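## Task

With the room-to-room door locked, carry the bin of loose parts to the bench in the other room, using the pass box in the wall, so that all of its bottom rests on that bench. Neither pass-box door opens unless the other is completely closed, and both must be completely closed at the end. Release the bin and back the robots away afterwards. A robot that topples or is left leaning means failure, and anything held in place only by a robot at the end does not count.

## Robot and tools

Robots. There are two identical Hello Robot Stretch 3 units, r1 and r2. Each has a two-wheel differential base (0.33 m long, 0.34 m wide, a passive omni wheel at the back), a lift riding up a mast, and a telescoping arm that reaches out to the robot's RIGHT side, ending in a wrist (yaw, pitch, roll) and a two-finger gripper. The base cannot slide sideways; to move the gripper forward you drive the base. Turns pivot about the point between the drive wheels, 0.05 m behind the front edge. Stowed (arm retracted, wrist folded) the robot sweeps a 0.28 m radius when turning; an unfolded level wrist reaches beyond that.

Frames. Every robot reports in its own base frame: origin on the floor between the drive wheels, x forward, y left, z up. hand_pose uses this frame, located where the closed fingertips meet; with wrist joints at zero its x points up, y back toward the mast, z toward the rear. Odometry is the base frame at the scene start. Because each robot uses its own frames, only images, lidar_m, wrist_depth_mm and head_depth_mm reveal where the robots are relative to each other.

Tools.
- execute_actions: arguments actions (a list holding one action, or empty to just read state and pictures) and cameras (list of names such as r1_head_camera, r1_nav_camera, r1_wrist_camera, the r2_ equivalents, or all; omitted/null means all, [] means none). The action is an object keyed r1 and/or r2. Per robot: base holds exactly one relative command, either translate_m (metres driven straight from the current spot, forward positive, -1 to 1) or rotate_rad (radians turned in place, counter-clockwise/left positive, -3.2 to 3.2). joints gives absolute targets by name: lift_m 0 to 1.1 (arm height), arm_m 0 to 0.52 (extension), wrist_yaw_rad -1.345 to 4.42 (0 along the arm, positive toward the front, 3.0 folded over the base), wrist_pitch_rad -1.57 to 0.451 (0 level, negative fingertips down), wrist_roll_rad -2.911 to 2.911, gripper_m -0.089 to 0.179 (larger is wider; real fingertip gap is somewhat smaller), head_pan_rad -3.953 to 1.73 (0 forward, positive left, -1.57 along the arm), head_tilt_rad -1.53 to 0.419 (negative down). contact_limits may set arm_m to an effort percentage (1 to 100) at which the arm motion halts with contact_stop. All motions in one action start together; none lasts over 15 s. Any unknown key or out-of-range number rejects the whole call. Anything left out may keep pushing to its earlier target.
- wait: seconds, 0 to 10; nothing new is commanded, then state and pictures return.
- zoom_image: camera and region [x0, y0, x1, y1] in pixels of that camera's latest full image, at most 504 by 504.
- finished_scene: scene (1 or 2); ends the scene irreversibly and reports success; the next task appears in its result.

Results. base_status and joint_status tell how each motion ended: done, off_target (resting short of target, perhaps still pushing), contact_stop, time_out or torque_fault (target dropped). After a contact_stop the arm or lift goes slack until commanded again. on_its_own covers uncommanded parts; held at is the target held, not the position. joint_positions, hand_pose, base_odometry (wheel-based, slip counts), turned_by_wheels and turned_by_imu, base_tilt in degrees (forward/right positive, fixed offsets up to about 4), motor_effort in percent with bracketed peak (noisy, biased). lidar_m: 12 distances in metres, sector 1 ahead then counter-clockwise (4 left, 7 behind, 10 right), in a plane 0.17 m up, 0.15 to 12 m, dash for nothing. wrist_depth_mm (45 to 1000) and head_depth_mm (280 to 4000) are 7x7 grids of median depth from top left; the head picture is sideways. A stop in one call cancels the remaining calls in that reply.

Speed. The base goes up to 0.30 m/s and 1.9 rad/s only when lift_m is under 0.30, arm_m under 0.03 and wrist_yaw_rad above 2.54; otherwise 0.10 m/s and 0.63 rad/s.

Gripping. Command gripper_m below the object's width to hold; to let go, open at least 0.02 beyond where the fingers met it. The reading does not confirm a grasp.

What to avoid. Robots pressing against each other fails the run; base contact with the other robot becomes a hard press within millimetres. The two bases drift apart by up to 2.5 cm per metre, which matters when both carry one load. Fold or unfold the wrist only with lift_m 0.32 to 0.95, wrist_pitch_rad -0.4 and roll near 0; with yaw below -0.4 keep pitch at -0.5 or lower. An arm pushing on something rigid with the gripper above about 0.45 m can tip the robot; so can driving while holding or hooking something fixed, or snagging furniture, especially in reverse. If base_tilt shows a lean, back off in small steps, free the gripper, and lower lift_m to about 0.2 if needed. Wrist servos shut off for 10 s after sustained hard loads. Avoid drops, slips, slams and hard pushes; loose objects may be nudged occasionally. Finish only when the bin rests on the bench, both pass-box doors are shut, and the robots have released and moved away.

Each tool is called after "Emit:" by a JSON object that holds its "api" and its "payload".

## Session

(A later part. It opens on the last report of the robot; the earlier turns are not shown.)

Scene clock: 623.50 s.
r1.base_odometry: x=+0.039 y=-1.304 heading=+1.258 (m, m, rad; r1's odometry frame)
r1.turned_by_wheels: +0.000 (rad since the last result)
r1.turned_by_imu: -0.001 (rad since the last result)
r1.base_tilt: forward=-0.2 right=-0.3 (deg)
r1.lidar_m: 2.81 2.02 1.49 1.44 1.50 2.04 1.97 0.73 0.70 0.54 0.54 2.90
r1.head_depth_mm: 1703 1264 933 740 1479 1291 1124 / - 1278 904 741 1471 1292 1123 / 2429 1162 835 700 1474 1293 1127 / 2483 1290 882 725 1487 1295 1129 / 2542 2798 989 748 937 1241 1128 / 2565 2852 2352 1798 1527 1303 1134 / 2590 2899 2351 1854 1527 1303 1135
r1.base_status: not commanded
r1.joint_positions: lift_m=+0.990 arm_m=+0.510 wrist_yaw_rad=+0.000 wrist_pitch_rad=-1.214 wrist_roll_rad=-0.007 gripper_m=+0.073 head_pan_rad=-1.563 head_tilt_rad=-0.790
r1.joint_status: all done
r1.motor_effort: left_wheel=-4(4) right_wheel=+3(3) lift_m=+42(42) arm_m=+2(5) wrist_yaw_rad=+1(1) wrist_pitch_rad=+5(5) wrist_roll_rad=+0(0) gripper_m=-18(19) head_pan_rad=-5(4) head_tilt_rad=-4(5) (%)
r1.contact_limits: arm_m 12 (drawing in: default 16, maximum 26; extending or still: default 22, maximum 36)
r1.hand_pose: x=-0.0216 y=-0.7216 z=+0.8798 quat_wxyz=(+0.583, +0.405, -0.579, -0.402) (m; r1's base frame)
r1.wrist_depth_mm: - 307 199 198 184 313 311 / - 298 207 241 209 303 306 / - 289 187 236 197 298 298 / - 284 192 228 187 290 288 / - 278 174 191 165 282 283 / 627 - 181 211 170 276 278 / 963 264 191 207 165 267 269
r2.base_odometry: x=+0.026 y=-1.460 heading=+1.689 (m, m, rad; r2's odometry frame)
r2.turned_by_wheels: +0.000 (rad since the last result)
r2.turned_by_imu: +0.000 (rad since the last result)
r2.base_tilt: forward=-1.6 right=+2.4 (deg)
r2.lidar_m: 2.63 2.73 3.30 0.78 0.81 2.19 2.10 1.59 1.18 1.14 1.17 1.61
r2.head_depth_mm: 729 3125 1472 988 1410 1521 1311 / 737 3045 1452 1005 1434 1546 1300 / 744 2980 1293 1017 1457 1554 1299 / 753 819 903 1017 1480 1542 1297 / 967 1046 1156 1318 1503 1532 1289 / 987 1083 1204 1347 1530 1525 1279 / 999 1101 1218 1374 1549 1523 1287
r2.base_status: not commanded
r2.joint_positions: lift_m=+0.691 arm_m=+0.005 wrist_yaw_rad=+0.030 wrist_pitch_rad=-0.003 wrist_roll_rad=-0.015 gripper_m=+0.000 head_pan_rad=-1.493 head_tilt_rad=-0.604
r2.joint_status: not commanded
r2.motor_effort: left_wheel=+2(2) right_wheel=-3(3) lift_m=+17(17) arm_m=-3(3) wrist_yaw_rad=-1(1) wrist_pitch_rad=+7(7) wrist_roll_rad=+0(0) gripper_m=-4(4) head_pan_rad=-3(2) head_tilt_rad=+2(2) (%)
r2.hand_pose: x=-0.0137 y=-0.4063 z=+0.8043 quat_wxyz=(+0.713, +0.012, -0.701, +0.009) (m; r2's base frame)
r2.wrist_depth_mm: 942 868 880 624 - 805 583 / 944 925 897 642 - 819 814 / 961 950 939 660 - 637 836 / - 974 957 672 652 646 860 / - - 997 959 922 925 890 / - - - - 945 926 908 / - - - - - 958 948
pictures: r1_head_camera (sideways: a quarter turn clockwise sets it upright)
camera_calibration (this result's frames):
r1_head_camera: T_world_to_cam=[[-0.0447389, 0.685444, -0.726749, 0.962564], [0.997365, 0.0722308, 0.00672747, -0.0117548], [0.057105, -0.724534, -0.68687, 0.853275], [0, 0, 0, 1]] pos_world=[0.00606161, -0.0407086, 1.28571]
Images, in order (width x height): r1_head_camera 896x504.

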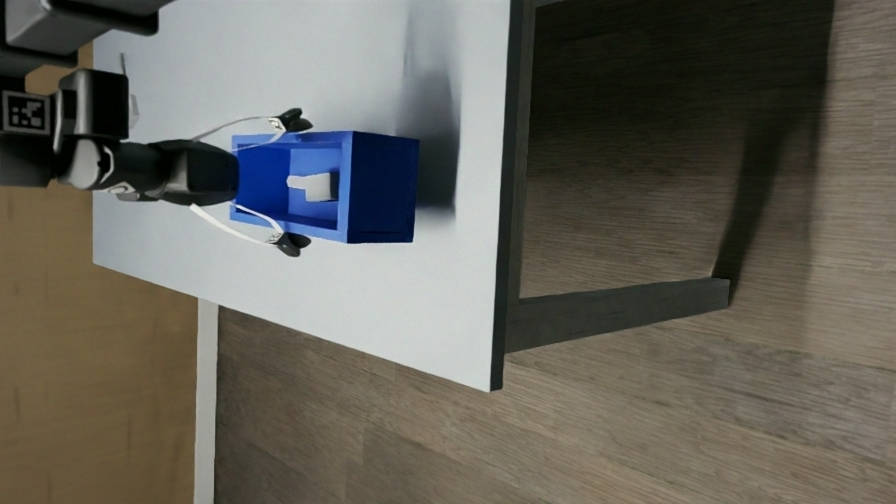

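Surface depth 282 vs 234 at contact → lower 0.048.

Emit:
{"api": "execute_actions", "payload": {"actions": [{"r1":{"joints":{"lift_m":0.942}}}], "cameras": []}}

Emit:
{"api": "execute_actions", "payload": {"actions": [{"r1":{"joints":{"gripper_m":0.17}}}], "cameras": []}}

Emit:
{"api": "execute_actions", "payload": {"actions": [{"r1":{"joints":{"lift_m":1.0,"arm_m":0.003}}}], "cameras": ["r1_head_camera","r1_nav_camera"]}}

Scene clock: 633.40 s.
r1.base_odometry: x=+0.039 y=-1.304 heading=+1.258 (m, m, rad; r1's odometry frame)
r1.turned_by_wheels: +0.000 (rad since the last result)
r1.turned_by_imu: +0.000 (rad since the last result)
r1.base_tilt: forward=-0.2 right=-0.3 (deg)
r1.lidar_m: 2.81 2.02 1.49 1.44 1.50 2.04 1.98 0.73 0.70 0.54 0.54 2.91
r1.head_depth_mm: 2350 1213 919 741 1479 1293 1121 / 2348 1211 939 742 1480 1289 1123 / 2398 1355 884 702 1484 1292 1125 / 2477 1286 912 725 1482 1296 1131 / 2533 2806 989 747 936 1240 1130 / 2542 2883 2343 1793 1525 1299 1137 / 2567 2872 2371 1863 1521 1304 1132
r1.base_status: not commanded
r1.joint_positions: lift_m=+0.942 arm_m=+0.510 wrist_yaw_rad=+0.000 wrist_pitch_rad=-1.214 wrist_roll_rad=-0.007 gripper_m=+0.073 head_pan_rad=-1.563 head_tilt_rad=-0.790
r1.joint_status: all done
r1.motor_effort: left_wheel=-4(4) right_wheel=+3(3) lift_m=+30(38) arm_m=+2(2) wrist_yaw_rad=+1(1) wrist_pitch_rad=+4(5) wrist_roll_rad=+0(0) gripper_m=-19(19) head_pan_rad=-5(5) head_tilt_rad=-4(4) (%)
r1.hand_pose: x=-0.0216 y=-0.7216 z=+0.8322 quat_wxyz=(+0.583, +0.405, -0.579, -0.403) (m; r1's base frame)
r1.wrist_depth_mm: 259 256 196 199 185 261 262 / 251 249 205 239 208 256 254 / 244 242 186 231 197 248 248 / 237 238 190 227 186 241 241 / 231 231 175 191 164 236 233 / 225 - 181 213 170 229 230 / 219 220 192 209 164 222 225
r2.base_odometry: x=+0.026 y=-1.460 heading=+1.689 (m, m, rad; r2's odometry frame)
r2.turned_by_wheels: +0.000 (rad since the last result)
r2.turned_by_imu: +0.000 (rad since the last result)
r2.base_tilt: forward=-1.7 right=+2.5 (deg)
r2.lidar_m: 2.63 2.73 3.29 0.79 0.81 2.19 2.10 1.60 1.18 1.13 1.18 1.60
r2.head_depth_mm: 729 3106 1465 992 1410 1515 1303 / 738 3067 1461 1003 1439 1542 1303 / 746 2993 1289 1015 1451 1564 1302 / 753 819 903 1015 1480 1542 1297 / 969 1046 1150 1324 1502 1523 1291 / 989 1081 1205 1344 1534 1529 1285 / 999 1097 1219 1369 1550 1518 1284
r2.base_status: not commanded
r2.joint_positions: lift_m=+0.691 arm_m=+0.005 wrist_yaw_rad=+0.030 wrist_pitch_rad=-0.003 wrist_roll_rad=-0.015 gripper_m=+0.000 head_pan_rad=-1.493 head_tilt_rad=-0.604
r2.joint_status: not commanded
r2.motor_effort: left_wheel=+2(2) right_wheel=-3(3) lift_m=+17(17) arm_m=-2(3) wrist_yaw_rad=-1(1) wrist_pitch_rad=+7(7) wrist_roll_rad=+0(0) gripper_m=-4(4) head_pan_rad=-3(3) head_tilt_rad=+1(3) (%)
r2.hand_pose: x=-0.0137 y=-0.4063 z=+0.8043 quat_wxyz=(+0.713, +0.012, -0.701, +0.009) (m; r2's base frame)
r2.wrist_depth_mm: 908 908 872 624 - 810 595 / 935 923 910 649 - 843 798 / 961 952 934 660 - 630 834 / - 976 951 673 658 655 851 / - - 986 970 925 922 884 / - - - - 975 930 928 / - - - - 981 958 940
pictures: none
No camera images: the call's "cameras" was empty. Leave "cameras" out to get every camera's image.

Scene clock: 634.87 s.
r1.base_odometry: x=+0.039 y=-1.304 heading=+1.258 (m, m, rad; r1's odometry frame)
r1.turned_by_wheels: +0.000 (rad since the last result)
r1.turned_by_imu: +0.000 (rad since the last result)
r1.base_tilt: forward=-0.2 right=-0.3 (deg)
r1.lidar_m: 2.81 2.03 1.49 1.44 1.50 2.04 1.98 0.73 0.70 0.54 0.54 2.90
r1.head_depth_mm: 2378 1212 937 739 1478 1285 1127 / 2365 1216 938 742 1481 1290 1124 / 2416 1356 895 702 1479 1292 1125 / 2489 1293 913 724 1480 1291 1132 / 2545 2775 991 748 936 1247 1129 / 2542 2882 2349 1790 1530 1296 1134 / 2611 2903 2335 1865 1532 1308 1138
r1.base_status: not commanded
r1.joint_positions: lift_m=+0.942 arm_m=+0.510 wrist_yaw_rad=+0.000 wrist_pitch_rad=-1.209 wrist_roll_rad=-0.007 gripper_m=+0.170 head_pan_rad=-1.563 head_tilt_rad=-0.790
r1.joint_status: all done
r1.motor_effort: left_wheel=-4(4) right_wheel=+2(3) lift_m=+30(30) arm_m=+2(1) wrist_yaw_rad=+1(1) wrist_pitch_rad=+3(5) wrist_roll_rad=+0(0) gripper_m=+1(83) head_pan_rad=-5(5) head_tilt_rad=-3(4) (%)
r1.hand_pose: x=-0.0216 y=-0.7229 z=+0.8326 quat_wxyz=(+0.584, +0.403, -0.580, -0.401) (m; r1's base frame)
r1.wrist_depth_mm: 261 260 196 200 185 263 264 / 252 253 204 241 212 256 257 / 244 243 187 236 198 248 250 / 239 237 194 230 188 241 243 / 230 233 174 194 178 236 237 / - 227 185 217 170 - 230 / 219 219 193 213 160 222 226
r2.base_odometry: x=+0.026 y=-1.460 heading=+1.689 (m, m, rad; r2's odometry frame)
r2.turned_by_wheels: +0.000 (rad since the last result)
r2.turned_by_imu: +0.000 (rad since the last result)
r2.base_tilt: forward=-1.8 right=+2.5 (deg)
r2.lidar_m: 2.63 2.72 3.28 0.79 0.81 2.19 2.10 1.59 1.18 1.14 1.18 1.61
r2.head_depth_mm: 729 3128 1462 988 1412 1516 1309 / 737 3075 1453 1004 1435 1554 1299 / 744 2986 1298 1016 1449 1558 1300 / 752 820 906 1021 1480 1534 1296 / 968 1047 1153 1321 1500 1535 1292 / 990 1085 1207 1347 1534 1521 1288 / 1000 1098 1213 1367 1557 1519 1284
r2.base_status: not commanded
r2.joint_positions: lift_m=+0.691 arm_m=+0.005 wrist_yaw_rad=+0.030 wrist_pitch_rad=-0.003 wrist_roll_rad=-0.015 gripper_m=+0.000 head_pan_rad=-1.493 head_tilt_rad=-0.604
r2.joint_status: not commanded
r2.motor_effort: left_wheel=+2(2) right_wheel=-3(3) lift_m=+17(17) arm_m=-3(3) wrist_yaw_rad=-1(1) wrist_pitch_rad=+8(7) wrist_roll_rad=+0(0) gripper_m=-3(3) head_pan_rad=-3(3) head_tilt_rad=+2(3) (%)
r2.hand_pose: x=-0.0137 y=-0.4063 z=+0.8043 quat_wxyz=(+0.713, +0.012, -0.701, +0.009) (m; r2's base frame)
r2.wrist_depth_mm: 917 894 874 625 - 816 592 / 961 922 900 647 - 844 804 / 940 948 917 656 - 638 827 / 995 974 934 673 651 641 869 / - 997 974 958 937 923 890 / - - - - 947 938 910 / - - - - 994 966 926
pictures: none
No camera images: the call's "cameras" was empty. Leave "cameras" out to get every camera's image.

Scene clock: 639.77 s.
r1.base_odometry: x=+0.039 y=-1.304 heading=+1.258 (m, m, rad; r1's odometry frame)
r1.turned_by_wheels: +0.000 (rad since the last result)
r1.turned_by_imu: +0.000 (rad since the last result)
r1.base_tilt: forward=-0.3 right=-0.3 (deg)
r1.lidar_m: 2.81 2.02 1.49 1.44 1.50 2.04 1.97 0.73 0.70 0.54 0.54 2.91
r1.head_depth_mm: 2372 1271 1010 - - - 1121 / 2400 1281 1015 - - - 1096 / 2419 1280 892 - - - 1110 / 2487 1293 913 726 1484 1244 1133 / 2513 2803 988 750 936 1241 1130 / 2571 2906 2362 1846 1531 1306 1131 / 2592 2921 2360 1861 1534 1303 1137
r1.base_status: not commanded
r1.joint_positions: lift_m=+1.000 arm_m=+0.003 wrist_yaw_rad=+0.000 wrist_pitch_rad=-1.208 wrist_roll_rad=-0.007 gripper_m=+0.170 head_pan_rad=-1.563 head_tilt_rad=-0.790
r1.joint_status: all done
r1.motor_effort: left_wheel=-3(4) right_wheel=+2(2) lift_m=+37(38) arm_m=-2(1) wrist_yaw_rad=+1(1) wrist_pitch_rad=+2(3) wrist_roll_rad=+0(0) gripper_m=+0(1) head_pan_rad=-5(4) head_tilt_rad=-4(3) (%)
r1.hand_pose: x=-0.0216 y=-0.2167 z=+0.8904 quat_wxyz=(+0.584, +0.403, -0.580, -0.400) (m; r1's base frame)
r1.wrist_depth_mm: - - 548 - - - 496 / - - - - - - - / - - - - - - - / - - - - - - - / - - - - - - - / - - - - - - - / 969 980 970 - - 998 -
r2.base_odometry: x=+0.026 y=-1.460 heading=+1.689 (m, m, rad; r2's odometry frame)
r2.turned_by_wheels: +0.000 (rad since the last result)
r2.turned_by_imu: +0.000 (rad since the last result)
r2.base_tilt: forward=-1.7 right=+2.5 (deg)
r2.lidar_m: 2.62 2.72 3.29 0.78 0.81 2.18 2.10 1.59 1.18 1.14 1.18 1.60
r2.head_depth_mm: 728 3096 1472 992 1408 1515 1308 / 738 3041 1455 1002 1429 1541 1309 / 743 2988 1279 1017 1453 1556 1300 / 753 821 900 1016 1479 1545 1295 / 967 1047 1155 1323 1508 1535 1292 / 989 1088 1199 1348 1530 1520 1287 / 1000 1097 1216 1370 1552 1523 1286
r2.base_status: not commanded
r2.joint_positions: lift_m=+0.691 arm_m=+0.005 wrist_yaw_rad=+0.030 wrist_pitch_rad=-0.003 wrist_roll_rad=-0.015 gripper_m=+0.000 head_pan_rad=-1.493 head_tilt_rad=-0.604
r2.joint_status: not commanded
r2.motor_effort: left_wheel=+2(2) right_wheel=-3(3) lift_m=+17(17) arm_m=-2(2) wrist_yaw_rad=-1(1) wrist_pitch_rad=+7(7) wrist_roll_rad=+0(0) gripper_m=-4(4) head_pan_rad=-2(2) head_tilt_rad=+2(2) (%)
r2.hand_pose: x=-0.0137 y=-0.4063 z=+0.8043 quat_wxyz=(+0.713, +0.012, -0.701, +0.009) (m; r2's base frame)
r2.wrist_depth_mm: 912 896 877 624 - 809 591 / 945 931 903 638 - 816 813 / 979 948 924 663 - 630 836 / 999 983 962 672 662 646 872 / - - 961 954 949 909 903 / - - - - 949 953 934 / - - - - 976 962 952
pictures: r1_head_camera (sideways: a quarter turn clockwise sets it upright), r1_nav_camera (sideways: a quarter turn counterclockwise sets it upright)
camera_calibration (this result's frames):
r1_head_camera: T_world_to_cam=[[-0.0447385, 0.685453, -0.726741, 0.962553], [0.997365, 0.0722301, 0.00672827, -0.0117558], [0.0571045, -0.724525, -0.686879, 0.853286], [0, 0, 0, 1]] pos_world=[0.00606158, -0.0407084, 1.28571]
r1_nav_camera: T_world_to_cam=[[0.0241333, -0.734202, 0.678502, -0.850478], [-0.999672, -0.0119124, 0.0226665, 0.0317126], [-0.00855926, -0.678827, -0.734248, 0.916822], [0, 0, 0, 1]] pos_world=[0.0600743, -0.00168138, 1.24951]
Images, in order (width x height): r1_head_camera 896x504, r1_nav_camera 672x504.

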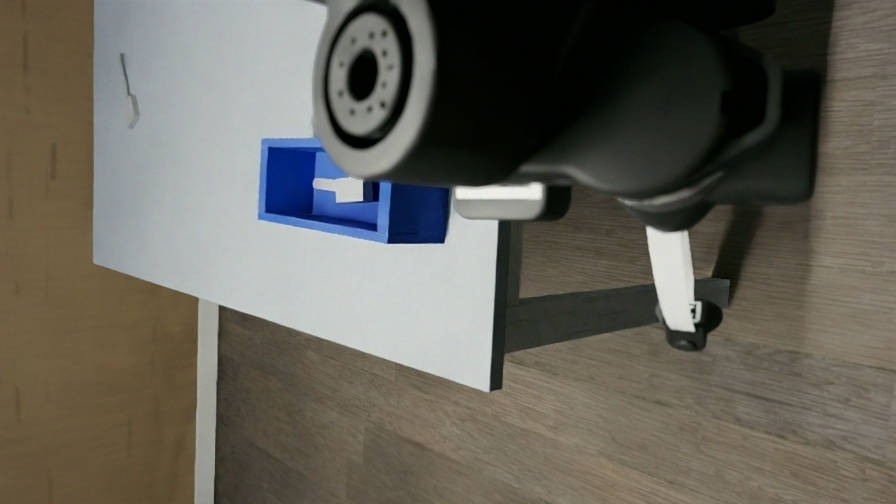

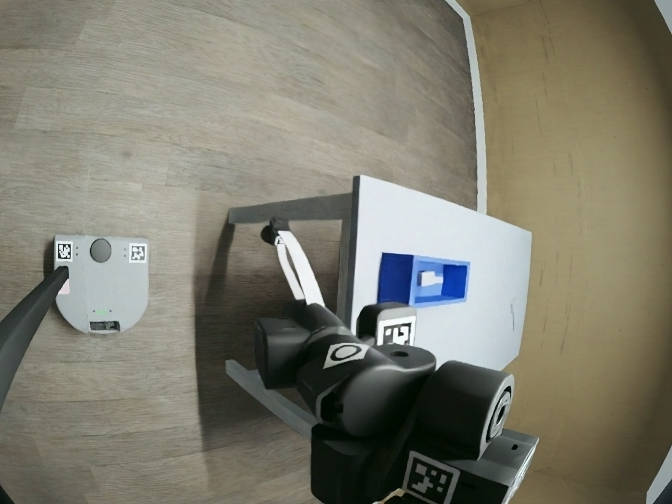

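Emit:
{"api": "execute_actions", "payload": {"actions": [{"r1":{"base":{"rotate_rad":0.552},"joints":{"gripper_m":0.0,"lift_m":0.88}}}], "cameras": []}}

Emit:
{"api": "execute_actions", "payload": {"actions": [{"r1":{"base":{"translate_m":0.575},"joints":{"lift_m":0.69}}}], "cameras": []}}

Emit:
{"api": "execute_actions", "payload": {"actions": [{"r1":{"base":{"rotate_rad":2.598},"joints":{"wrist_pitch_rad":0.02,"arm_m":0.03,"head_pan_rad":-1.2,"head_tilt_rad":-0.7}}}], "cameras": ["r1_head_camera","r1_nav_camera"]}}

Scene clock: 656.57 s.
r1.base_odometry: x=+0.039 y=-1.304 heading=+1.810 (m, m, rad; r1's odometry frame)
r1.turned_by_wheels: +0.552 (rad since the last result)
r1.turned_by_imu: +0.550 (rad since the last result)
r1.base_tilt: forward=-0.3 right=-0.3 (deg)
r1.lidar_m: 1.96 1.48 1.43 1.51 2.03 1.97 0.72 0.70 0.54 0.55 2.88 2.81
r1.head_depth_mm: 2581 2842 2319 740 665 - - / 2746 3013 2323 791 844 - - / 2929 3106 2314 1841 1554 - - / 3122 3182 2325 1849 1524 1296 1128 / 3405 3192 2348 1850 1523 1295 1130 / 3212 3236 2354 1847 1520 1302 1140 / 2915 3078 2380 1854 1534 1305 1132
r1.base_status: done
r1.joint_positions: lift_m=+0.880 arm_m=+0.003 wrist_yaw_rad=+0.000 wrist_pitch_rad=-1.208 wrist_roll_rad=-0.007 gripper_m=+0.000 head_pan_rad=-1.563 head_tilt_rad=-0.790
r1.joint_status: all done
r1.motor_effort: left_wheel=-4(10) right_wheel=+3(8) lift_m=+26(32) arm_m=-2(2) wrist_yaw_rad=+0(0) wrist_pitch_rad=+2(2) wrist_roll_rad=+0(0) gripper_m=-3(84) head_pan_rad=-4(5) head_tilt_rad=-4(4) (%)
r1.hand_pose: x=-0.0216 y=-0.2167 z=+0.7708 quat_wxyz=(+0.584, +0.403, -0.580, -0.400) (m; r1's base frame)
r1.wrist_depth_mm: - - - - 541 - - / - 988 - - - - - / 945 963 984 962 - 981 972 / 950 955 942 965 978 939 973 / 918 911 923 - 937 927 791 / 893 891 912 - 885 897 922 / 857 880 866 - 876 886 873
r2.base_odometry: x=+0.026 y=-1.460 heading=+1.689 (m, m, rad; r2's odometry frame)
r2.turned_by_wheels: +0.000 (rad since the last result)
r2.turned_by_imu: +0.000 (rad since the last result)
r2.base_tilt: forward=-1.6 right=+2.5 (deg)
r2.lidar_m: 2.63 2.73 3.28 0.79 0.82 2.19 2.10 1.59 1.18 1.14 1.18 1.60
r2.head_depth_mm: 731 3095 1463 991 1405 1517 1305 / 737 3044 1452 1005 1430 1541 1301 / 745 2628 1288 1016 1460 1555 1306 / 752 819 901 1015 1479 1529 1293 / 968 1046 1152 1325 1508 1528 1293 / 990 1086 1200 1352 1538 1527 1295 / 1001 1103 1214 1367 1559 1517 1285
r2.base_status: not commanded
r2.joint_positions: lift_m=+0.691 arm_m=+0.005 wrist_yaw_rad=+0.030 wrist_pitch_rad=-0.003 wrist_roll_rad=-0.015 gripper_m=+0.000 head_pan_rad=-1.493 head_tilt_rad=-0.604
r2.joint_status: not commanded
r2.motor_effort: left_wheel=+2(2) right_wheel=-3(3) lift_m=+18(17) arm_m=-3(2) wrist_yaw_rad=-1(1) wrist_pitch_rad=+7(7) wrist_roll_rad=+0(0) gripper_m=-4(4) head_pan_rad=-3(2) head_tilt_rad=+1(2) (%)
r2.hand_pose: x=-0.0137 y=-0.4063 z=+0.8043 quat_wxyz=(+0.713, +0.012, -0.701, +0.009) (m; r2's base frame)
r2.wrist_depth_mm: 919 891 874 637 - 814 590 / 952 916 901 647 - 824 808 / 971 953 915 672 - 638 833 / - 961 937 670 659 645 862 / - 999 - 940 947 919 896 / - - - - 969 944 908 / - - - - 985 964 952
pictures: none
No camera images: the call's "cameras" was empty. Leave "cameras" out to get every camera's image.

Scene clock: 663.57 s.
r1.base_odometry: x=-0.097 y=-0.746 heading=+1.810 (m, m, rad; r1's odometry frame)
r1.turned_by_wheels: +0.000 (rad since the last result)
r1.turned_by_imu: -0.001 (rad since the last result)
r1.base_tilt: forward=-0.2 right=-0.3 (deg)
r1.lidar_m: 1.55 1.16 1.13 1.18 1.67 2.47 1.27 0.89 2.28 3.20 2.38 2.32
r1.head_depth_mm: 2866 2996 2305 1826 1513 1292 - / 3013 3148 2321 1836 1511 1286 - / 3255 3197 2327 1840 1514 1325 - / 3329 3211 2326 1838 1523 1296 1133 / 2973 3096 2368 1852 1530 1297 1134 / 2648 2890 2363 1849 1532 1300 1135 / 2421 2630 2355 1858 1528 1305 1132
r1.base_status: done
r1.joint_positions: lift_m=+0.690 arm_m=+0.003 wrist_yaw_rad=+0.000 wrist_pitch_rad=-1.208 wrist_roll_rad=-0.007 gripper_m=+0.000 head_pan_rad=-1.563 head_tilt_rad=-0.790
r1.joint_status: all done
r1.motor_effort: left_wheel=-4(6) right_wheel=+2(6) lift_m=+25(26) arm_m=-1(2) wrist_yaw_rad=+0(0) wrist_pitch_rad=+2(2) wrist_roll_rad=+0(0) gripper_m=-3(2) head_pan_rad=-5(5) head_tilt_rad=-4(4) (%)
r1.hand_pose: x=-0.0216 y=-0.2167 z=+0.5808 quat_wxyz=(+0.584, +0.403, -0.580, -0.400) (m; r1's base frame)
r1.wrist_depth_mm: 800 830 823 821 833 838 829 / 793 779 794 806 815 833 812 / 766 782 766 795 773 795 767 / 738 746 733 751 734 753 764 / 735 733 765 - 735 739 756 / 704 707 710 - 716 718 728 / 692 695 692 - - 695 702
r2.base_odometry: x=+0.026 y=-1.460 heading=+1.689 (m, m, rad; r2's odometry frame)
r2.turned_by_wheels: +0.000 (rad since the last result)
r2.turned_by_imu: +0.000 (rad since the last result)
r2.base_tilt: forward=-1.6 right=+2.5 (deg)
r2.lidar_m: 2.63 2.72 3.28 0.79 0.81 2.19 2.10 1.59 1.18 1.14 1.18 1.60
r2.head_depth_mm: 730 3090 1466 991 1407 1513 1302 / 736 - 1457 1004 1433 1545 1306 / 745 2982 1297 1017 1457 1556 1303 / 753 822 901 1017 1484 1533 1295 / 969 1048 1158 1327 1507 1525 1290 / 989 1084 1203 1350 1527 1523 1288 / 1000 1098 1219 1368 1552 1509 1281
r2.base_status: not commanded
r2.joint_positions: lift_m=+0.691 arm_m=+0.005 wrist_yaw_rad=+0.030 wrist_pitch_rad=-0.003 wrist_roll_rad=-0.015 gripper_m=+0.000 head_pan_rad=-1.493 head_tilt_rad=-0.604
r2.joint_status: not commanded
r2.motor_effort: left_wheel=+2(2) right_wheel=-3(3) lift_m=+17(17) arm_m=-3(3) wrist_yaw_rad=-1(1) wrist_pitch_rad=+7(7) wrist_roll_rad=+0(0) gripper_m=-5(4) head_pan_rad=-3(2) head_tilt_rad=+2(2) (%)
r2.hand_pose: x=-0.0137 y=-0.4063 z=+0.8043 quat_wxyz=(+0.713, +0.012, -0.701, +0.009) (m; r2's base frame)
r2.wrist_depth_mm: 903 886 853 628 - 813 593 / 942 911 899 648 - 827 820 / 943 969 923 662 - 630 822 / 1000 967 940 667 650 629 868 / - - 993 943 923 927 908 / - - - - 955 958 903 / - - - - 991 974 921
pictures: none
No camera images: the call's "cameras" was empty. Leave "cameras" out to get every camera's image.

Scene clock: 668.60 s.
r1.base_odometry: x=-0.097 y=-0.746 heading=-1.875 (m, m, rad; r1's odometry frame)
r1.turned_by_wheels: +2.598 (rad since the last result)
r1.turned_by_imu: +2.594 (rad since the last result)
r1.base_tilt: forward=-0.3 right=-0.3 (deg)
r1.lidar_m: 2.46 1.26 0.89 2.28 3.24 2.39 2.32 1.57 1.17 1.13 1.18 1.65
r1.head_depth_mm: 607 824 1131 1297 1485 1379 - / 392 888 917 898 1538 1363 1155 / 307 342 391 502 629 1350 1159 / - 298 339 404 493 1263 1161 / 1128 1253 1248 1728 1639 1347 1159 / 983 1092 1562 1843 1630 1358 1161 / 1220 1428 1666 1908 1628 1360 1169
r1.base_status: done
r1.joint_positions: lift_m=+0.690 arm_m=+0.030 wrist_yaw_rad=+0.000 wrist_pitch_rad=-0.003 wrist_roll_rad=-0.007 gripper_m=+0.000 head_pan_rad=-1.207 head_tilt_rad=-0.705
r1.joint_status: all done
r1.motor_effort: left_wheel=-4(10) right_wheel=+3(8) lift_m=+26(26) arm_m=+2(2) wrist_yaw_rad=+0(0) wrist_pitch_rad=+8(9) wrist_roll_rad=+0(0) gripper_m=-3(2) head_pan_rad=+4(39) head_tilt_rad=+1(9) (%)
r1.hand_pose: x=-0.0214 y=-0.4309 z=+0.8040 quat_wxyz=(+0.710, +0.002, -0.704, -0.001) (m; r1's base frame)
r1.wrist_depth_mm: 855 - 739 797 791 775 779 / 843 - 746 819 813 808 784 / 849 - 554 867 834 832 801 / 194 257 486 877 838 843 853 / 192 261 558 - 888 873 861 / 191 262 943 924 926 914 878 / 188 964 974 969 961 930 950
r2.base_odometry: x=+0.026 y=-1.460 heading=+1.689 (m, m, rad; r2's odometry frame)
r2.turned_by_wheels: +0.000 (rad since the last result)
r2.turned_by_imu: +0.000 (rad since the last result)
r2.base_tilt: forward=-1.6 right=+2.5 (deg)
r2.lidar_m: 2.62 2.72 3.29 0.78 0.82 2.18 2.10 1.59 1.18 1.14 1.18 1.61
r2.head_depth_mm: 729 3100 1464 990 1412 1528 1304 / 736 - 1461 1004 1430 1549 1305 / 744 3006 1293 1015 1449 1560 1298 / 752 821 902 1014 1481 1544 1292 / 967 1045 1155 1325 1505 1525 1292 / 991 1085 1201 1350 1535 1527 1281 / 1002 1098 1217 1373 1553 1513 1284
r2.base_status: not commanded
r2.joint_positions: lift_m=+0.691 arm_m=+0.005 wrist_yaw_rad=+0.030 wrist_pitch_rad=-0.003 wrist_roll_rad=-0.015 gripper_m=+0.000 head_pan_rad=-1.493 head_tilt_rad=-0.604
r2.joint_status: not commanded
r2.motor_effort: left_wheel=+2(2) right_wheel=-3(3) lift_m=+18(17) arm_m=-3(2) wrist_yaw_rad=-1(1) wrist_pitch_rad=+7(7) wrist_roll_rad=+0(0) gripper_m=-3(4) head_pan_rad=-3(2) head_tilt_rad=+2(2) (%)
r2.hand_pose: x=-0.0137 y=-0.4063 z=+0.8043 quat_wxyz=(+0.713, +0.012, -0.701, +0.009) (m; r2's base frame)
r2.wrist_depth_mm: 908 886 862 618 - 809 587 / 948 923 898 645 - 842 813 / 968 935 913 665 - 640 840 / - 991 959 667 650 646 877 / - 982 989 929 946 904 898 / - - 993 - 947 933 925 / - - - - 983 974 948
pictures: r1_head_camera (sideways: a quarter turn clockwise sets it upright), r1_nav_camera (sideways: a quarter turn counterclockwise sets it upright)
camera_calibration (this result's frames):
r1_head_camera: T_world_to_cam=[[-0.257914, 0.566551, -0.782624, 1.03669], [0.909505, 0.415691, 0.00119558, -0.00401739], [0.326007, -0.711492, -0.622493, 0.767896], [0, 0, 0, 1]] pos_world=[0.0206915, -0.0393157, 1.28935]
r1_nav_camera: T_world_to_cam=[[0.256997, -0.623107, 0.738709, -0.930359], [-0.933508, -0.357822, 0.0229421, 0.0309477], [0.250031, -0.695487, -0.673634, 0.836409], [0, 0, 0, 1]] pos_world=[0.0588613, 0.0130722, 1.24999]
Images, in order (width x height): r1_head_camera 896x504, r1_nav_camera 672x504.

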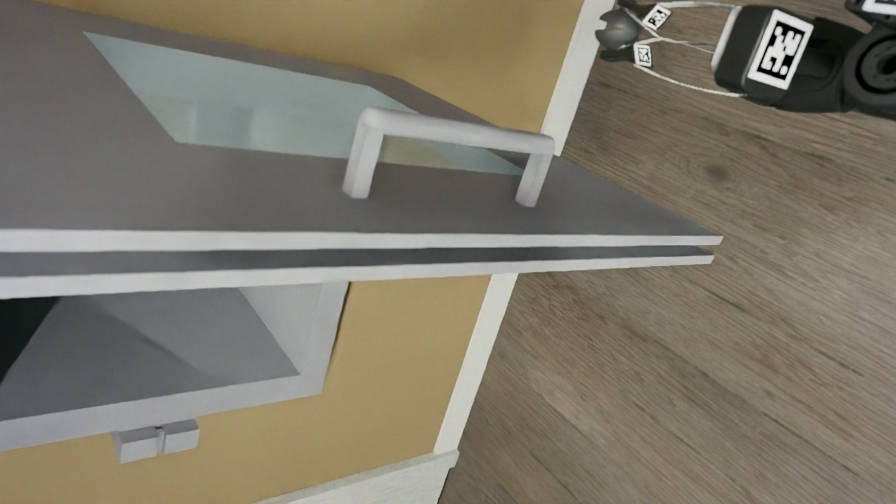

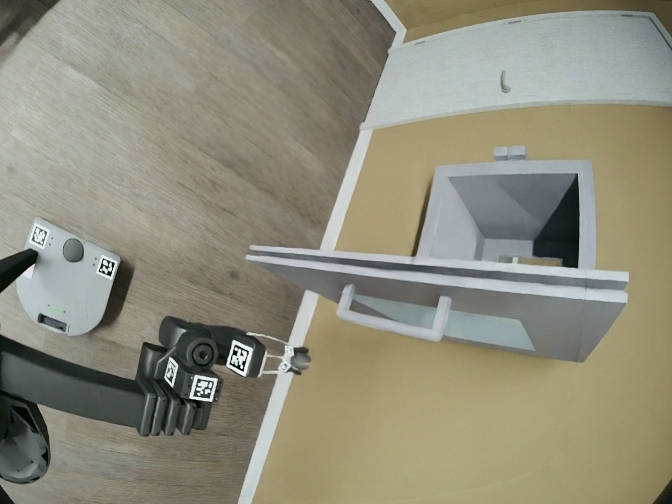

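Emit:
{"api": "execute_actions", "payload": {"actions": [{"r1":{"base":{"translate_m":0.43},"joints":{"wrist_yaw_rad":0.3,"arm_m":0.13,"head_pan_rad":-1.5},"contact_limits":{"arm_m":14}}}], "cameras": ["r1_nav_camera"]}}

Scene clock: 681.47 s.
r1.base_odometry: x=-0.226 y=-1.156 heading=-1.875 (m, m, rad; r1's odometry frame)
r1.turned_by_wheels: +0.000 (rad since the last result)
r1.turned_by_imu: -0.002 (rad since the last result)
r1.base_tilt: forward=-0.3 right=-0.3 (deg)
r1.lidar_m: 2.03 2.12 0.97 0.82 3.36 2.84 2.75 1.58 1.18 1.14 1.19 1.62
r1.head_depth_mm: 535 1270 1045 1328 1527 - 1135 / 490 1871 1123 828 1573 - 1131 / 451 1401 1070 753 1596 - 1156 / 419 471 527 606 1497 1357 1162 / 391 442 514 632 1538 1355 1166 / 949 907 1297 1525 1633 1357 1162 / 1009 1146 1327 1564 1625 1360 1168
r1.base_status: done
r1.joint_positions: lift_m=+0.690 arm_m=+0.130 wrist_yaw_rad=+0.298 wrist_pitch_rad=-0.003 wrist_roll_rad=-0.007 gripper_m=+0.000 head_pan_rad=-1.493 head_tilt_rad=-0.705
r1.joint_status: all done
r1.motor_effort: left_wheel=-4(8) right_wheel=+2(15) lift_m=+25(26) arm_m=+3(1) wrist_yaw_rad=+3(24) wrist_pitch_rad=+8(8) wrist_roll_rad=+0(0) gripper_m=-1(3) head_pan_rad=-5(35) head_tilt_rad=+1(1) (%)
r1.contact_limits: arm_m 14 (drawing in: default 16, maximum 26; extending or still: default 22, maximum 36)
r1.hand_pose: x=+0.0539 y=-0.5196 z=+0.8041 quat_wxyz=(+0.702, +0.106, -0.696, +0.104) (m; r1's base frame)
r1.wrist_depth_mm: - 135 148 168 - 900 476 / - 139 153 173 - 954 469 / - 143 157 180 - 970 455 / - 148 162 186 222 271 332 / - 154 165 - 229 277 355 / - 160 167 200 244 294 647 / - 165 182 210 262 738 696
r2.base_odometry: x=+0.026 y=-1.460 heading=+1.689 (m, m, rad; r2's odometry frame)
r2.turned_by_wheels: +0.000 (rad since the last result)
r2.turned_by_imu: +0.000 (rad since the last result)
r2.base_tilt: forward=-1.7 right=+2.5 (deg)
r2.lidar_m: 2.63 2.73 3.27 0.79 0.81 2.19 2.10 1.60 1.18 1.14 1.18 1.61
r2.head_depth_mm: 730 3066 1471 987 1414 1520 1306 / 737 1775 1449 1003 1432 1549 1298 / 745 1608 1293 1017 1455 1553 1297 / 754 820 903 1017 1477 1534 1295 / 968 1047 1150 1324 1506 1533 1295 / 987 1085 1200 1345 1536 1531 1288 / 999 1102 1219 1366 1557 1528 1280
r2.base_status: not commanded
r2.joint_positions: lift_m=+0.691 arm_m=+0.005 wrist_yaw_rad=+0.030 wrist_pitch_rad=-0.003 wrist_roll_rad=-0.015 gripper_m=+0.000 head_pan_rad=-1.493 head_tilt_rad=-0.604
r2.joint_status: not commanded
r2.motor_effort: left_wheel=+2(2) right_wheel=-3(3) lift_m=+17(17) arm_m=-2(3) wrist_yaw_rad=-1(1) wrist_pitch_rad=+7(7) wrist_roll_rad=+0(0) gripper_m=-4(4) head_pan_rad=-3(2) head_tilt_rad=+2(2) (%)
r2.hand_pose: x=-0.0137 y=-0.4063 z=+0.8043 quat_wxyz=(+0.713, +0.012, -0.701, +0.009) (m; r2's base frame)
r2.wrist_depth_mm: 926 891 865 628 - 816 592 / 936 915 915 638 - 824 834 / 980 966 921 657 - 635 847 / 996 974 953 668 662 652 878 / - - 965 952 945 902 893 / - - - - 960 959 898 / - - - - 981 971 952
pictures: r1_nav_camera (sideways: a quarter turn counterclockwise sets it upright)
camera_calibration (this result's frames):
r1_nav_camera: T_world_to_cam=[[0.0708296, -0.670209, 0.738785, -0.929322], [-0.996529, -0.0800262, 0.0229423, 0.0313318], [0.0437459, -0.737845, -0.673551, 0.83756], [0, 0, 0, 1]] pos_world=[0.0604067, -0.00234397, 1.24999]
Images, in order (width x height): r1_nav_camera 672x504.

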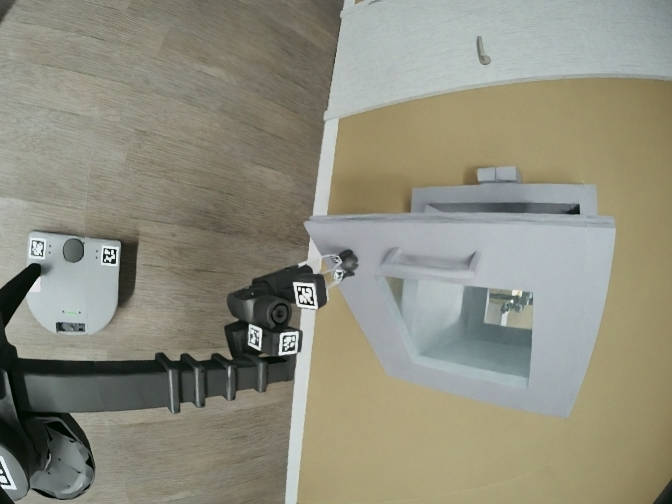

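Emit:
{"api": "execute_actions", "payload": {"actions": [{"r1":{"base":{"translate_m":0.14},"joints":{"wrist_yaw_rad":0.1,"arm_m":0.44},"contact_limits":{"arm_m":14}}}], "cameras": ["r1_nav_camera"]}}

Emit:
{"api": "execute_actions", "payload": {"actions": [{"r1":{"joints":{"wrist_yaw_rad":0.03,"arm_m":0.50,"head_tilt_rad":-0.4},"contact_limits":{"arm_m":12}}}], "cameras": ["r1_head_camera"]}}

Scene clock: 690.63 s.
r1.base_odometry: x=-0.268 y=-1.289 heading=-1.875 (m, m, rad; r1's odometry frame)
r1.turned_by_wheels: +0.000 (rad since the last result)
r1.turned_by_imu: -0.001 (rad since the last result)
r1.base_tilt: forward=-0.3 right=-0.3 (deg)
r1.lidar_m: 1.89 1.97 0.90 0.84 0.85 2.98 2.89 1.59 1.18 1.14 1.19 1.63
r1.head_depth_mm: 686 1784 1121 1318 - - - / 693 2336 1122 - 1574 1349 1155 / 697 1366 959 1462 1577 1348 1158 / 705 780 908 1457 1615 1352 1159 / 964 1066 1263 1487 1629 1362 1167 / 991 1125 1298 1536 1628 1353 1165 / 1009 1144 1323 1551 1640 1355 1161
r1.base_status: done
r1.joint_positions: lift_m=+0.690 arm_m=+0.440 wrist_yaw_rad=+0.101 wrist_pitch_rad=-0.002 wrist_roll_rad=-0.007 gripper_m=+0.000 head_pan_rad=-1.493 head_tilt_rad=-0.704
r1.joint_status: all done
r1.motor_effort: left_wheel=-3(7) right_wheel=+1(15) lift_m=+26(26) arm_m=+2(4) wrist_yaw_rad=-1(4) wrist_pitch_rad=+7(8) wrist_roll_rad=+0(0) gripper_m=-3(3) head_pan_rad=-5(5) head_tilt_rad=+1(1) (%)
r1.contact_limits: arm_m 14 (drawing in: default 16, maximum 26; extending or still: default 22, maximum 36)
r1.hand_pose: x=+0.0044 y=-0.8396 z=+0.8043 quat_wxyz=(+0.709, +0.037, -0.704, +0.035) (m; r1's base frame)
r1.wrist_depth_mm: 169 168 167 733 - 689 494 / 175 173 172 757 - 702 492 / 181 178 178 800 - 739 483 / 188 186 183 183 180 179 183 / 195 191 188 - 184 182 179 / 202 199 196 195 190 188 185 / 212 205 203 200 198 195 192
r2.base_odometry: x=+0.026 y=-1.460 heading=+1.689 (m, m, rad; r2's odometry frame)
r2.turned_by_wheels: +0.000 (rad since the last result)
r2.turned_by_imu: +0.000 (rad since the last result)
r2.base_tilt: forward=-1.7 right=+2.5 (deg)
r2.lidar_m: 2.63 2.72 3.27 0.79 0.81 2.17 2.10 1.59 1.18 1.14 1.18 1.61
r2.head_depth_mm: 728 2962 1459 989 1408 1513 1318 / 739 2221 1457 1006 1429 1542 1303 / 744 1344 1294 1014 1458 1560 1303 / 751 818 903 1017 1480 1525 1297 / 966 1046 1157 1323 1508 1529 1291 / 991 1083 1206 1346 1540 1521 1295 / 1001 1098 1223 1372 1557 1518 1280
r2.base_status: not commanded
r2.joint_positions: lift_m=+0.691 arm_m=+0.005 wrist_yaw_rad=+0.030 wrist_pitch_rad=-0.003 wrist_roll_rad=-0.015 gripper_m=+0.000 head_pan_rad=-1.493 head_tilt_rad=-0.604
r2.joint_status: not commanded
r2.motor_effort: left_wheel=+2(2) right_wheel=-3(3) lift_m=+18(17) arm_m=-2(3) wrist_yaw_rad=-1(1) wrist_pitch_rad=+7(7) wrist_roll_rad=+0(0) gripper_m=-4(4) head_pan_rad=-3(2) head_tilt_rad=+2(2) (%)
r2.hand_pose: x=-0.0137 y=-0.4063 z=+0.8043 quat_wxyz=(+0.713, +0.012, -0.701, +0.009) (m; r2's base frame)
r2.wrist_depth_mm: 907 913 861 632 - 830 595 / 944 917 898 644 - 825 817 / 962 939 920 657 - 634 838 / - - 947 679 671 630 858 / - - 981 947 938 916 905 / - - 1000 - 966 938 908 / - - - - 999 955 948
pictures: r1_nav_camera (sideways: a quarter turn counterclockwise sets it upright)
camera_calibration (this result's frames):
r1_nav_camera: T_world_to_cam=[[0.0706805, -0.669645, 0.73931, -0.930006], [-0.996543, -0.0798532, 0.0229441, 0.0313296], [0.0436719, -0.738376, -0.672974, 0.83681], [0, 0, 0, 1]] pos_world=[0.0604095, -0.00239281, 1.25]
Images, in order (width x height): r1_nav_camera 672x504.

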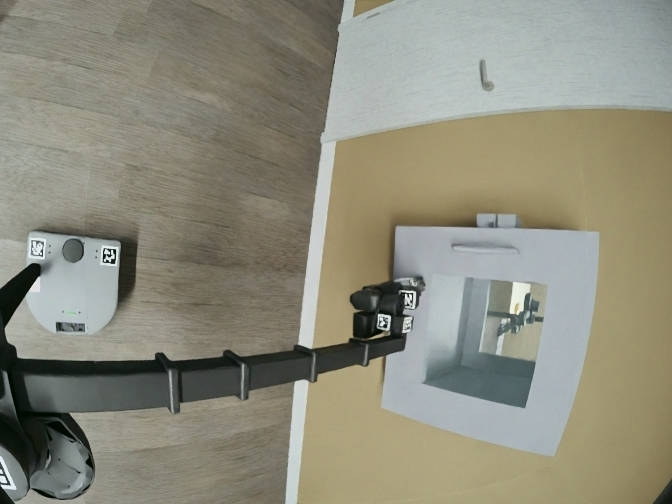

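Scene clock: 692.57 s.
r1.base_odometry: x=-0.268 y=-1.289 heading=-1.875 (m, m, rad; r1's odometry frame)
r1.turned_by_wheels: +0.000 (rad since the last result)
r1.turned_by_imu: -0.008 (rad since the last result)
r1.base_tilt: forward=-0.3 right=-0.3 (deg)
r1.lidar_m: 1.90 1.97 0.90 0.84 0.85 2.99 2.89 1.60 1.18 1.14 1.19 1.62
r1.head_depth_mm: 913 785 1405 1448 966 1330 - / 934 798 2369 1439 961 1417 1363 / 945 814 1434 1350 1008 1441 1378 / 959 828 867 935 1034 1463 1367 / 974 1040 1129 1232 1351 1498 1362 / 987 1068 1150 1261 1381 1539 1359 / 1012 1085 1178 1292 1403 1545 1372
r1.base_status: not commanded
r1.joint_positions: lift_m=+0.690 arm_m=+0.480 wrist_yaw_rad=+0.046 wrist_pitch_rad=-0.003 wrist_roll_rad=-0.007 gripper_m=+0.000 head_pan_rad=-1.493 head_tilt_rad=-0.407
r1.joint_status: arm_m contact_stop (moved +0.040 of +0.060); the others done
r1.on_its_own: arm_m is slack since a contact_stop, until your next command for it (your +0.500 is given up); wrist_yaw_rad is at rest, and its effort (-19) is outside its rest range (-12 to +12)
r1.motor_effort: left_wheel=+7(11) right_wheel=-10(10) lift_m=+26(26) arm_m=+0(13) wrist_yaw_rad=-19(24) wrist_pitch_rad=+8(12) wrist_roll_rad=+0(0) gripper_m=-4(4) head_pan_rad=-5(5) head_tilt_rad=+2(19) (%)
r1.contact_limits: arm_m 12 (drawing in: default 16, maximum 26; extending or still: default 22, maximum 36)
r1.hand_pose: x=-0.0096 y=-0.8807 z=+0.8041 quat_wxyz=(+0.710, +0.018, -0.704, +0.015) (m; r1's base frame)
r1.wrist_depth_mm: 172 169 435 - - 667 434 / 177 174 436 - - 685 428 / 182 180 445 761 - 678 426 / 191 186 183 181 177 177 183 / 197 193 188 - 181 177 173 / 203 200 196 193 186 183 180 / 213 207 203 197 193 188 184
r2.base_odometry: x=+0.026 y=-1.460 heading=+1.689 (m, m, rad; r2's odometry frame)
r2.turned_by_wheels: +0.000 (rad since the last result)
r2.turned_by_imu: +0.000 (rad since the last result)
r2.base_tilt: forward=-1.7 right=+2.5 (deg)
r2.lidar_m: 2.63 2.72 3.27 0.79 0.81 2.18 2.10 1.60 1.18 1.14 1.18 1.61
r2.head_depth_mm: 730 3050 1433 992 1413 1518 1309 / 739 2153 1450 1003 1428 1539 1302 / 744 1344 1294 1018 1451 1557 1304 / 754 820 901 1014 1473 1533 1294 / 970 1044 1150 1320 1498 1520 1294 / 990 1088 1202 1346 1521 1525 1292 / 1003 1102 1221 1363 1557 1518 1278
r2.base_status: not commanded
r2.joint_positions: lift_m=+0.691 arm_m=+0.005 wrist_yaw_rad=+0.030 wrist_pitch_rad=-0.003 wrist_roll_rad=-0.015 gripper_m=+0.000 head_pan_rad=-1.493 head_tilt_rad=-0.604
r2.joint_status: not commanded
r2.motor_effort: left_wheel=+2(2) right_wheel=-3(3) lift_m=+17(17) arm_m=-3(3) wrist_yaw_rad=-1(1) wrist_pitch_rad=+7(7) wrist_roll_rad=-1(0) gripper_m=-4(4) head_pan_rad=-3(3) head_tilt_rad=+2(2) (%)
r2.hand_pose: x=-0.0137 y=-0.4063 z=+0.8043 quat_wxyz=(+0.713, +0.012, -0.701, +0.009) (m; r2's base frame)
r2.wrist_depth_mm: 922 892 861 630 - 828 584 / 944 899 910 649 - 822 813 / 976 960 945 658 - 630 847 / - 974 953 675 662 645 867 / - - 974 959 905 921 898 / - - - - 943 955 920 / - - - - 994 948 939
pictures: r1_head_camera (sideways: a quarter turn clockwise sets it upright)
camera_calibration (this result's frames):
r1_head_camera: T_world_to_cam=[[-0.0675555, 0.360108, -0.930461, 1.22833], [0.99006, 0.139505, -0.0178912, 0.0203433], [0.123361, -0.922421, -0.365953, 0.435338], [0, 0, 0, 1]] pos_world=[0.00913555, -0.0436053, 1.30259]
Images, in order (width x height): r1_head_camera 896x504.

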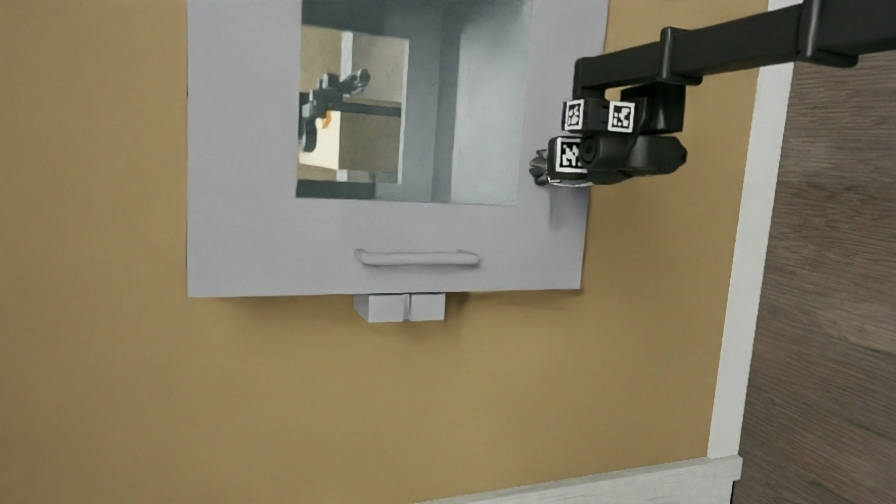

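Emit:
{"api": "execute_actions", "payload": {"actions": [{"r1":{"joints":{"arm_m":0.005,"head_pan_rad":1.5,"head_tilt_rad":-0.5}}}], "cameras": ["r1_head_camera","r1_wrist_camera","r2_head_camera"]}}

Scene clock: 703.27 s.
r1.base_odometry: x=-0.268 y=-1.289 heading=-1.875 (m, m, rad; r1's odometry frame)
r1.turned_by_wheels: +0.000 (rad since the last result)
r1.turned_by_imu: -0.001 (rad since the last result)
r1.base_tilt: forward=-0.3 right=-0.4 (deg)
r1.lidar_m: 1.90 1.97 0.90 0.85 0.85 2.98 2.89 1.61 1.18 1.14 1.19 1.62
r1.head_depth_mm: 2706 2950 3266 1159 993 1184 1261 / 2716 2927 2119 1158 1651 1525 1284 / 2721 2943 1920 1156 1808 1566 1292 / 2705 2954 1933 1135 1805 1575 1291 / 2701 2917 1928 1069 1807 1574 1286 / 2691 2927 3235 1160 1000 1195 1253 / 2711 2952 3229 2849 1944 1589 1325
r1.base_status: not commanded
r1.joint_positions: lift_m=+0.690 arm_m=+0.005 wrist_yaw_rad=+0.030 wrist_pitch_rad=-0.003 wrist_roll_rad=-0.007 gripper_m=+0.000 head_pan_rad=+1.493 head_tilt_rad=-0.494
r1.joint_status: all done
r1.motor_effort: left_wheel=-1(7) right_wheel=+0(10) lift_m=+26(26) arm_m=-2(0) wrist_yaw_rad=+0(19) wrist_pitch_rad=+8(8) wrist_roll_rad=+0(1) gripper_m=-3(5) head_pan_rad=+5(57) head_tilt_rad=-3(9) (%)
r1.hand_pose: x=-0.0136 y=-0.4063 z=+0.8041 quat_wxyz=(+0.710, +0.012, -0.704, +0.010) (m; r1's base frame)
r1.wrist_depth_mm: 862 835 613 - - 593 793 / 861 901 629 - - 603 806 / 892 897 645 665 - 634 855 / 930 943 911 659 649 647 879 / 950 987 929 - 923 893 881 / - - - 997 948 915 915 / - - - - - 954 951
r2.base_odometry: x=+0.026 y=-1.460 heading=+1.689 (m, m, rad; r2's odometry frame)
r2.turned_by_wheels: +0.000 (rad since the last result)
r2.turned_by_imu: +0.000 (rad since the last result)
r2.base_tilt: forward=-1.7 right=+2.5 (deg)
r2.lidar_m: 2.63 2.73 3.30 0.78 0.81 2.19 2.10 1.59 1.18 1.14 1.18 1.61
r2.head_depth_mm: 729 3114 1433 990 1410 1513 1310 / 737 2389 1446 1001 1433 1550 1296 / 745 1328 1295 1017 1459 1557 1301 / 752 820 903 1018 1477 1537 1298 / 971 1046 1157 1323 1505 1534 1292 / 985 1088 1202 1348 1527 1524 1286 / 999 1102 1215 1369 1560 1514 1287
r2.base_status: not commanded
r2.joint_positions: lift_m=+0.691 arm_m=+0.005 wrist_yaw_rad=+0.030 wrist_pitch_rad=-0.003 wrist_roll_rad=-0.015 gripper_m=+0.000 head_pan_rad=-1.493 head_tilt_rad=-0.604
r2.joint_status: not commanded
r2.motor_effort: left_wheel=+2(2) right_wheel=-3(3) lift_m=+17(17) arm_m=-2(2) wrist_yaw_rad=-1(1) wrist_pitch_rad=+7(7) wrist_roll_rad=+0(0) gripper_m=-4(4) head_pan_rad=-3(2) head_tilt_rad=+2(3) (%)
r2.hand_pose: x=-0.0137 y=-0.4063 z=+0.8043 quat_wxyz=(+0.713, +0.012, -0.701, +0.009) (m; r2's base frame)
r2.wrist_depth_mm: 919 888 890 628 - 818 596 / 929 927 898 644 - 814 820 / 969 948 934 653 - 635 868 / - 971 938 678 662 647 854 / - 986 971 951 943 886 900 / - - 995 - 953 957 902 / - - - - - 968 944
pictures: r1_head_camera (sideways: a quarter turn clockwise sets it upright), r1_wrist_camera, r2_head_camera (sideways: a quarter turn clockwise sets it upright)
camera_calibration (this result's frames):
r1_head_camera: T_world_to_cam=[[0.00479949, -0.445457, -0.89529, 1.182], [-0.999823, 0.0141583, -0.0124044, 0.0253368], [0.0182014, 0.895191, -0.44531, 0.539248], [0, 0, 0, 1]] pos_world=[0.00984422, 0.0434407, 1.29868]
r1_wrist_camera: T_world_to_cam=[[-0.998512, -0.00545538, 0.0542569, -0.0704028], [-0.0542633, 0.197778, -0.978744, 0.896351], [-0.00539138, -0.980232, -0.197779, -0.0715333], [0, 0, 0, 1]] pos_world=[-0.0220448, -0.247782, 0.86697]
r2_head_camera: T_world_to_cam=[[-0.0971795, 0.532535, -0.840811, 1.11798], [0.991947, 0.120773, -0.0381546, 0.0501835], [0.0812289, -0.837747, -0.539983, 0.657033], [0, 0, 0, 1]] pos_world=[0.00549548, -0.0509973, 1.29671]
Images, in order (width x height): r1_head_camera 896x504, r1_wrist_camera 644x364, r2_head_camera 896x504.

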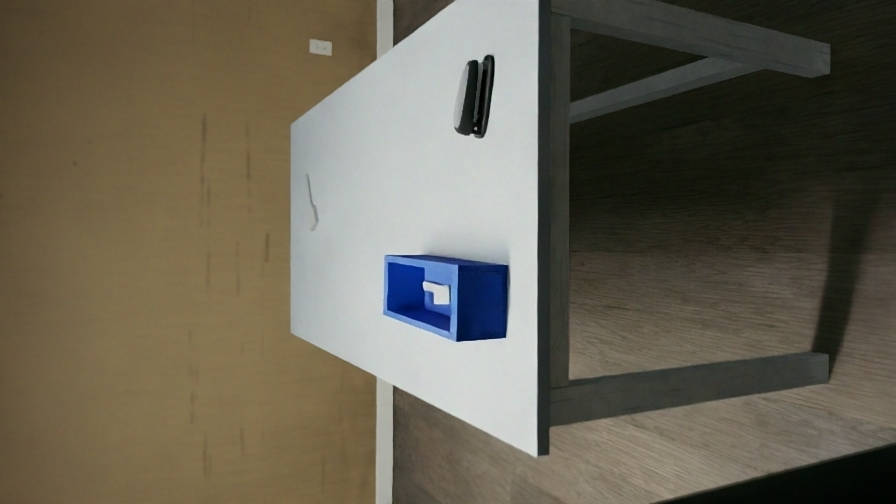

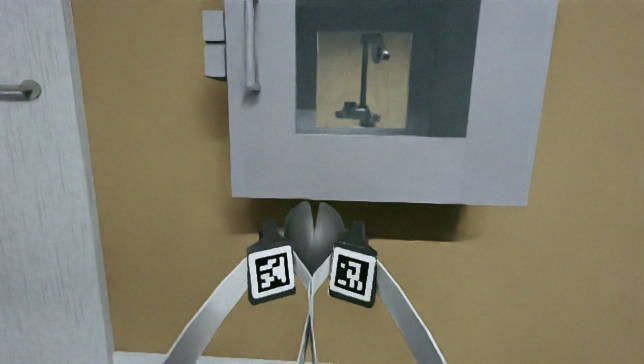

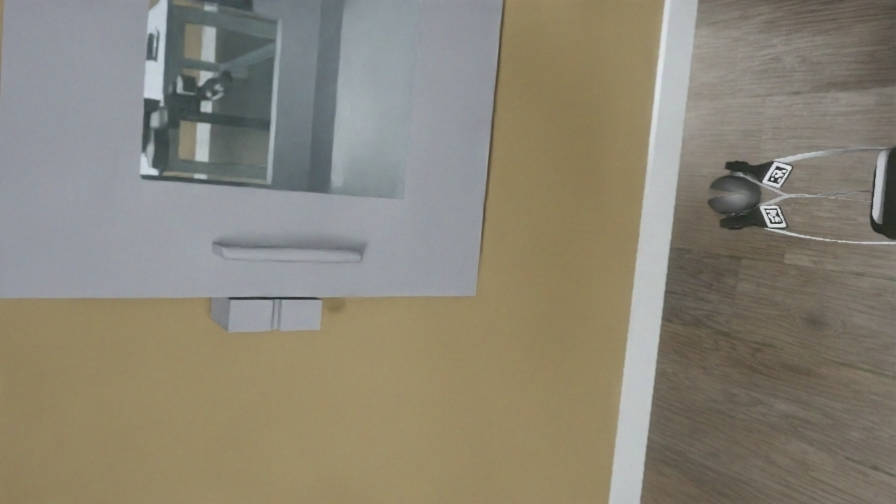

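Emit:
{"api": "finished_scene", "payload": {"scene": 2}}

The scene is finished: the task was done.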